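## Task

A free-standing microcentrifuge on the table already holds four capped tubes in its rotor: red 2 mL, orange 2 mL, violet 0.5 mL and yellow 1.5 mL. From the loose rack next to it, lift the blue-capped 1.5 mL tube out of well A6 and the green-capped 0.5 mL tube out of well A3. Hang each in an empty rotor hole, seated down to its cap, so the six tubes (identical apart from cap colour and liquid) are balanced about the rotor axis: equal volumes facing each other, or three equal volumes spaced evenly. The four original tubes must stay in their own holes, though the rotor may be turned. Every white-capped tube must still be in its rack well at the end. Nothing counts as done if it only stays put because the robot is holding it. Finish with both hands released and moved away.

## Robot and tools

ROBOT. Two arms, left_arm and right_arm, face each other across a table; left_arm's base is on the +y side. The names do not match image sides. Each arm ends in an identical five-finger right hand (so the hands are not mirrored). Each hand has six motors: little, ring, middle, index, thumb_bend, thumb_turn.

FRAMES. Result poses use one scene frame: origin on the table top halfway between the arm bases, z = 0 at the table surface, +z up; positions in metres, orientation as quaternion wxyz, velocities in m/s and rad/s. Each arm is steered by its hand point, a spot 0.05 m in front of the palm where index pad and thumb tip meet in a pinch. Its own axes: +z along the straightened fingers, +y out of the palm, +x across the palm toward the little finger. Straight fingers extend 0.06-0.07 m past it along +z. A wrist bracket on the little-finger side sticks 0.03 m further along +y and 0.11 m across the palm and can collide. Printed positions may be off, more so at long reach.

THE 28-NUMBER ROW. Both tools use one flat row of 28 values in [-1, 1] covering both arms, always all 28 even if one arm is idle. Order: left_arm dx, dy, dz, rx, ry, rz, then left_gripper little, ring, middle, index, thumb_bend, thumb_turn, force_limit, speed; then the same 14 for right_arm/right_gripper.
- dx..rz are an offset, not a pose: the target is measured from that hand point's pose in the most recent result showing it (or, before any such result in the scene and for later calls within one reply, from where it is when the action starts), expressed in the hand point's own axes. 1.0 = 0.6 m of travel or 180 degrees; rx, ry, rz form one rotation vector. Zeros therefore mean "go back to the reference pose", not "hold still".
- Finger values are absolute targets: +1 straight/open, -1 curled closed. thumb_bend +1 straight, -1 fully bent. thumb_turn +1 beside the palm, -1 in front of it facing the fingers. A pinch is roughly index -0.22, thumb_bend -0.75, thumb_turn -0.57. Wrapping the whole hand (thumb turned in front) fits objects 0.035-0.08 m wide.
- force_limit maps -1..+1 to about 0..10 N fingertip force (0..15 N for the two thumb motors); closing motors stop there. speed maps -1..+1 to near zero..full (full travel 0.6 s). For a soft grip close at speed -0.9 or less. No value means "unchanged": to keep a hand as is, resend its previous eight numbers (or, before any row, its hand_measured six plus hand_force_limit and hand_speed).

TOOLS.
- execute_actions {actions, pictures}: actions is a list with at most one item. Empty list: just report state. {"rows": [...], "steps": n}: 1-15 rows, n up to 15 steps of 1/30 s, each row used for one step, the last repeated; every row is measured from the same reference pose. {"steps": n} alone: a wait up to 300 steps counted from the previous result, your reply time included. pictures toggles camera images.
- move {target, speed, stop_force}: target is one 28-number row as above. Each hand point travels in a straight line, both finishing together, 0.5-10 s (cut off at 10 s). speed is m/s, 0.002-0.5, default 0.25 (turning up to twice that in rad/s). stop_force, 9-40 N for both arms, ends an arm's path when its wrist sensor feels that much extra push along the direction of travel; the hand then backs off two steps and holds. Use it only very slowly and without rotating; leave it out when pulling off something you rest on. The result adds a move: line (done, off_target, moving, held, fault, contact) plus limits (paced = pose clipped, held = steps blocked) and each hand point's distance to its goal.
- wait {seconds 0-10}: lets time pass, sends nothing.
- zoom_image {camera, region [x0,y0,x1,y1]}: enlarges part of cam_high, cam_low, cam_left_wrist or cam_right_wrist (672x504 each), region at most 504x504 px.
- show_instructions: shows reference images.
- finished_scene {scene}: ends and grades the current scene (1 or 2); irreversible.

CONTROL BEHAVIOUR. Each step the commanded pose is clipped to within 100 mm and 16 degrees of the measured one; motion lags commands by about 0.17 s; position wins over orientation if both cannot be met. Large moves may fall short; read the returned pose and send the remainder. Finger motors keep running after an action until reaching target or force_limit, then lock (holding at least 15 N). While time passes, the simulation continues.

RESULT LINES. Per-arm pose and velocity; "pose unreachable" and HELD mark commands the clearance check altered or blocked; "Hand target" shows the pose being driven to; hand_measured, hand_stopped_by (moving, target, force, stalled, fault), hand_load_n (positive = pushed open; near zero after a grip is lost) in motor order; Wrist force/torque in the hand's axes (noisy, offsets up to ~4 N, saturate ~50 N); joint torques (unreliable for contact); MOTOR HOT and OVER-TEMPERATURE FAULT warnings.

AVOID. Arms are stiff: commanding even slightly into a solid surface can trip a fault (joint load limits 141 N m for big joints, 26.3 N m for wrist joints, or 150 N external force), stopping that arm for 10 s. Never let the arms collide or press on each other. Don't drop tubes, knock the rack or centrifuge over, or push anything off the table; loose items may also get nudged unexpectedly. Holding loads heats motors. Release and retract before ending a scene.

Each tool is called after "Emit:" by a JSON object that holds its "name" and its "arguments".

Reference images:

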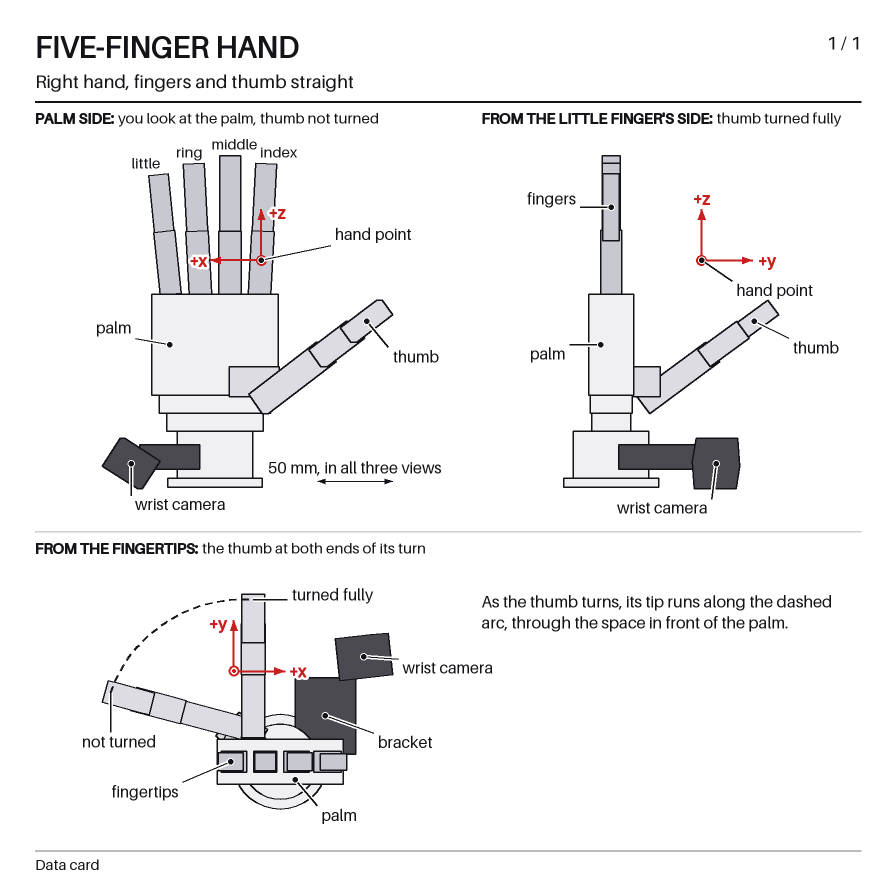

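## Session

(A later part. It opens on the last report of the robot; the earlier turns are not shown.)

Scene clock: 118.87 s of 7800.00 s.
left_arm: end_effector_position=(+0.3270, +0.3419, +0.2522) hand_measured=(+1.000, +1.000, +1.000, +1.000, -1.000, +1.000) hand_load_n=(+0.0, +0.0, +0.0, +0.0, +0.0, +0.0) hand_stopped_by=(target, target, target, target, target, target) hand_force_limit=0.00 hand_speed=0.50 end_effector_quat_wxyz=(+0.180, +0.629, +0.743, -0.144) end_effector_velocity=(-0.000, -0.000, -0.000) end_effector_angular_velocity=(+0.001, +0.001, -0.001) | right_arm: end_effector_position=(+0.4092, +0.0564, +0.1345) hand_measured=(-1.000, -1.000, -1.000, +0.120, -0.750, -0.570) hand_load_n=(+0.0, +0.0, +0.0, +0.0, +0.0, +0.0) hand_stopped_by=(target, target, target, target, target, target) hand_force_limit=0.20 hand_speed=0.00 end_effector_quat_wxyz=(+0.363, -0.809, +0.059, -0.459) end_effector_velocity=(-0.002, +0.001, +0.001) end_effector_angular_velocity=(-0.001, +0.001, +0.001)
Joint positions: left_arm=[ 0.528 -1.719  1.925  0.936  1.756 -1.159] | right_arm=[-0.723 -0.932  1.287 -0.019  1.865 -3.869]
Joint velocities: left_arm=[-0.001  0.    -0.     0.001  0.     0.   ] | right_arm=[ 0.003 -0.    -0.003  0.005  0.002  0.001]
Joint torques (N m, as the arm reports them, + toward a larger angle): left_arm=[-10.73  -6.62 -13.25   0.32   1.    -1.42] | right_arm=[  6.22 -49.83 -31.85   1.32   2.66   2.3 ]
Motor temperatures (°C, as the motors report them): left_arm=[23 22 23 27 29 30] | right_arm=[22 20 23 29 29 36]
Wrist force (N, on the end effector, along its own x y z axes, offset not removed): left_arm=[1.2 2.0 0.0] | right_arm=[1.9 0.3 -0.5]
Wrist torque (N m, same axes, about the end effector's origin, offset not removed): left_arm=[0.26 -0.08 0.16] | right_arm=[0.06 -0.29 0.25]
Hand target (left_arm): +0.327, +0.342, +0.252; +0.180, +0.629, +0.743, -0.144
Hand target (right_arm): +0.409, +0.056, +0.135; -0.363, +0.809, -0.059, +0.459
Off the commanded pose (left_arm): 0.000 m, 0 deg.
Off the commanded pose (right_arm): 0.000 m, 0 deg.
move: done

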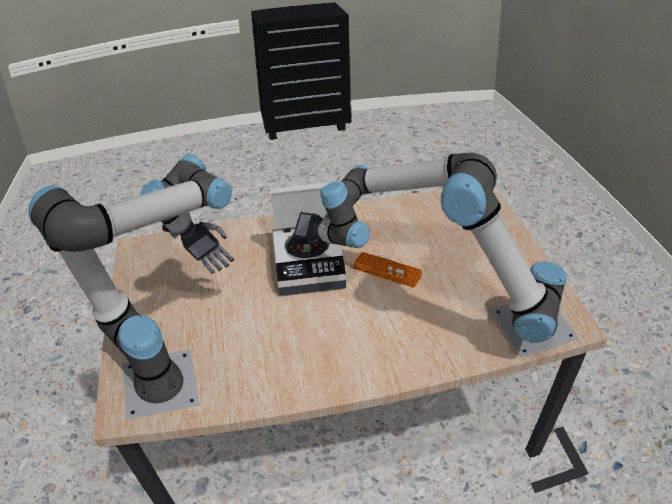

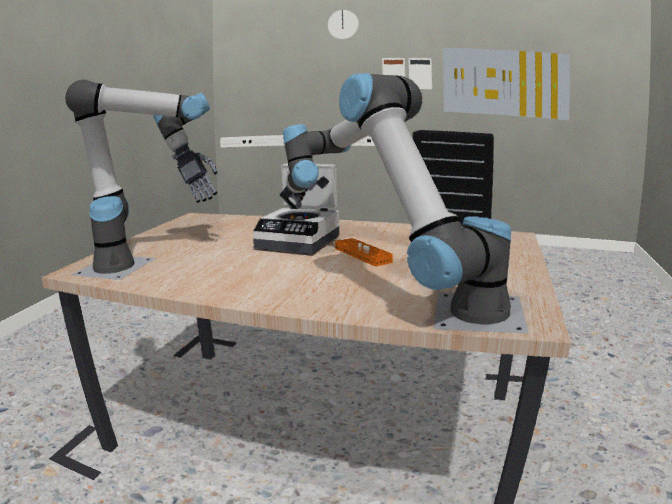

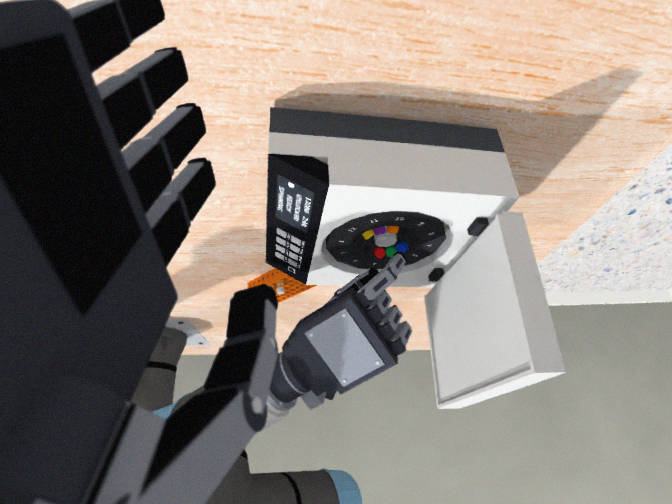

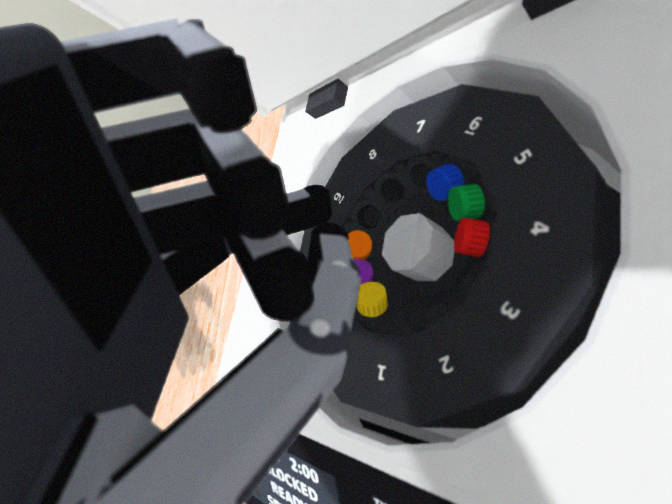

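Emit:
{"name": "move", "arguments": {"target": [0,0,0,0,0,0,1,1,1,1,-1,1,0,0.5,0.05,-0.05,-0.33,0,0,0,-1,-1,-1,0.12,-0.75,-0.57,0.2,0]}}

Emit:
{"name": "finished_scene", "arguments": {"scene": 1}}

Scene clock: 121.30 s of 7800.00 s.
left_arm: end_effector_position=(+0.3270, +0.3419, +0.2522) hand_measured=(+1.000, +1.000, +1.000, +1.000, -1.000, +1.000) hand_load_n=(+0.0, +0.0, +0.0, +0.0, +0.0, +0.0) hand_stopped_by=(target, target, target, target, target, target) hand_force_limit=0.00 hand_speed=0.50 end_effector_quat_wxyz=(+0.180, +0.629, +0.743, -0.144) end_effector_velocity=(+0.000, -0.000, -0.000) end_effector_angular_velocity=(+0.001, -0.000, -0.000) | right_arm: end_effector_position=(+0.2639, -0.0401, +0.2372) hand_measured=(-1.000, -1.000, -1.000, +0.120, -0.750, -0.570) hand_load_n=(+0.0, +0.0, +0.0, +0.0, +0.0, +0.0) hand_stopped_by=(target, target, target, target, target, target) hand_force_limit=0.20 hand_speed=0.00 end_effector_quat_wxyz=(+0.363, -0.809, +0.059, -0.459) end_effector_velocity=(-0.001, -0.001, +0.002) end_effector_angular_velocity=(+0.002, -0.002, -0.002)
Joint positions: left_arm=[ 0.528 -1.719  1.925  0.936  1.756 -1.159] | right_arm=[-0.596 -1.333  1.607  0.078  1.984 -3.823]
Joint velocities: left_arm=[-0.     0.001 -0.     0.    -0.001  0.   ] | right_arm=[ 0.002 -0.003 -0.001  0.002  0.003  0.001]
Joint torques (N m, as the arm reports them, + toward a larger angle): left_arm=[-10.52  -6.94 -12.78   0.19   1.25  -1.78] | right_arm=[  5.38 -33.69  -8.57   1.4    2.5    2.15]
Motor temperatures (°C, as the motors report them): left_arm=[23 22 23 27 29 30] | right_arm=[22 20 23 29 29 36]
Wrist force (N, on the end effector, along its own x y z axes, offset not removed): left_arm=[1.6 4.2 1.6] | right_arm=[3.6 1.5 -1.7]
Wrist torque (N m, same axes, about the end effector's origin, offset not removed): left_arm=[0.58 -0.44 0.22] | right_arm=[0.34 -0.46 0.41]
Hand target (left_arm): +0.327, +0.342, +0.252; +0.180, +0.629, +0.743, -0.144
Hand target (right_arm): +0.264, -0.040, +0.237; -0.363, +0.809, -0.059, +0.459
Off the commanded pose (left_arm): 0.000 m, 0 deg.
Off the commanded pose (right_arm): 0.000 m, 0 deg.
move: done

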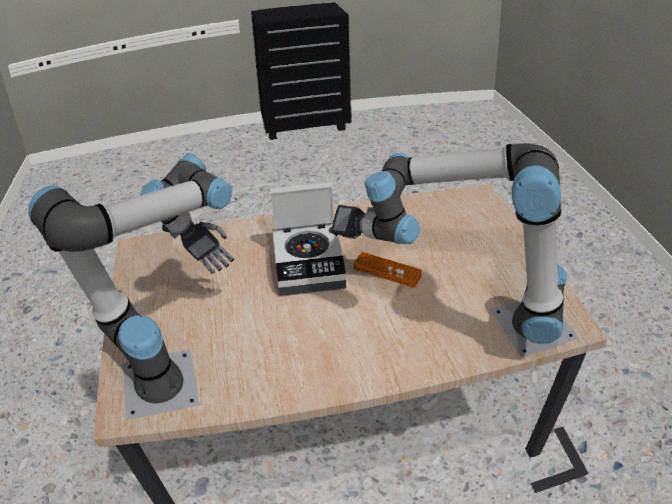

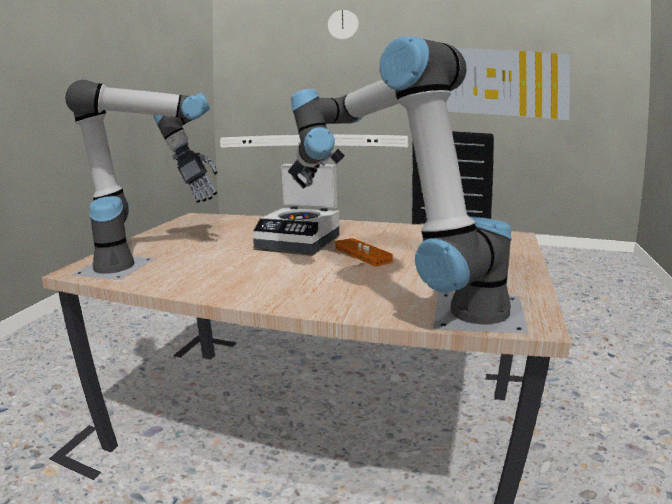

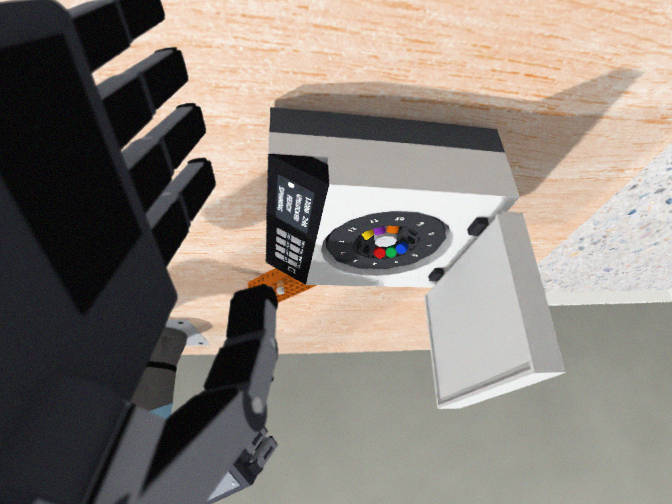

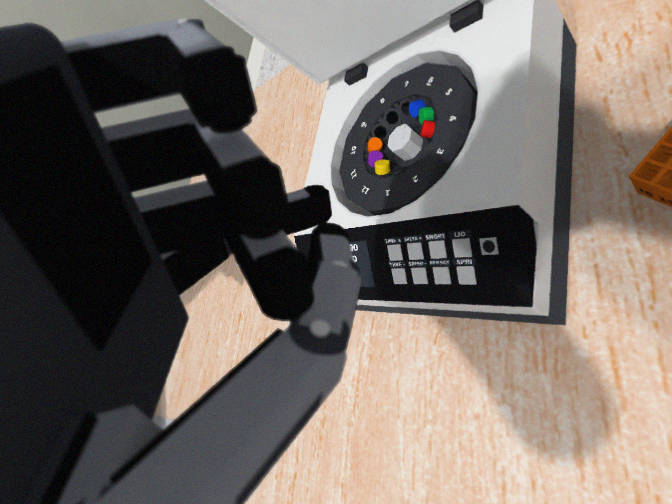

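The scene is finished: the task was done.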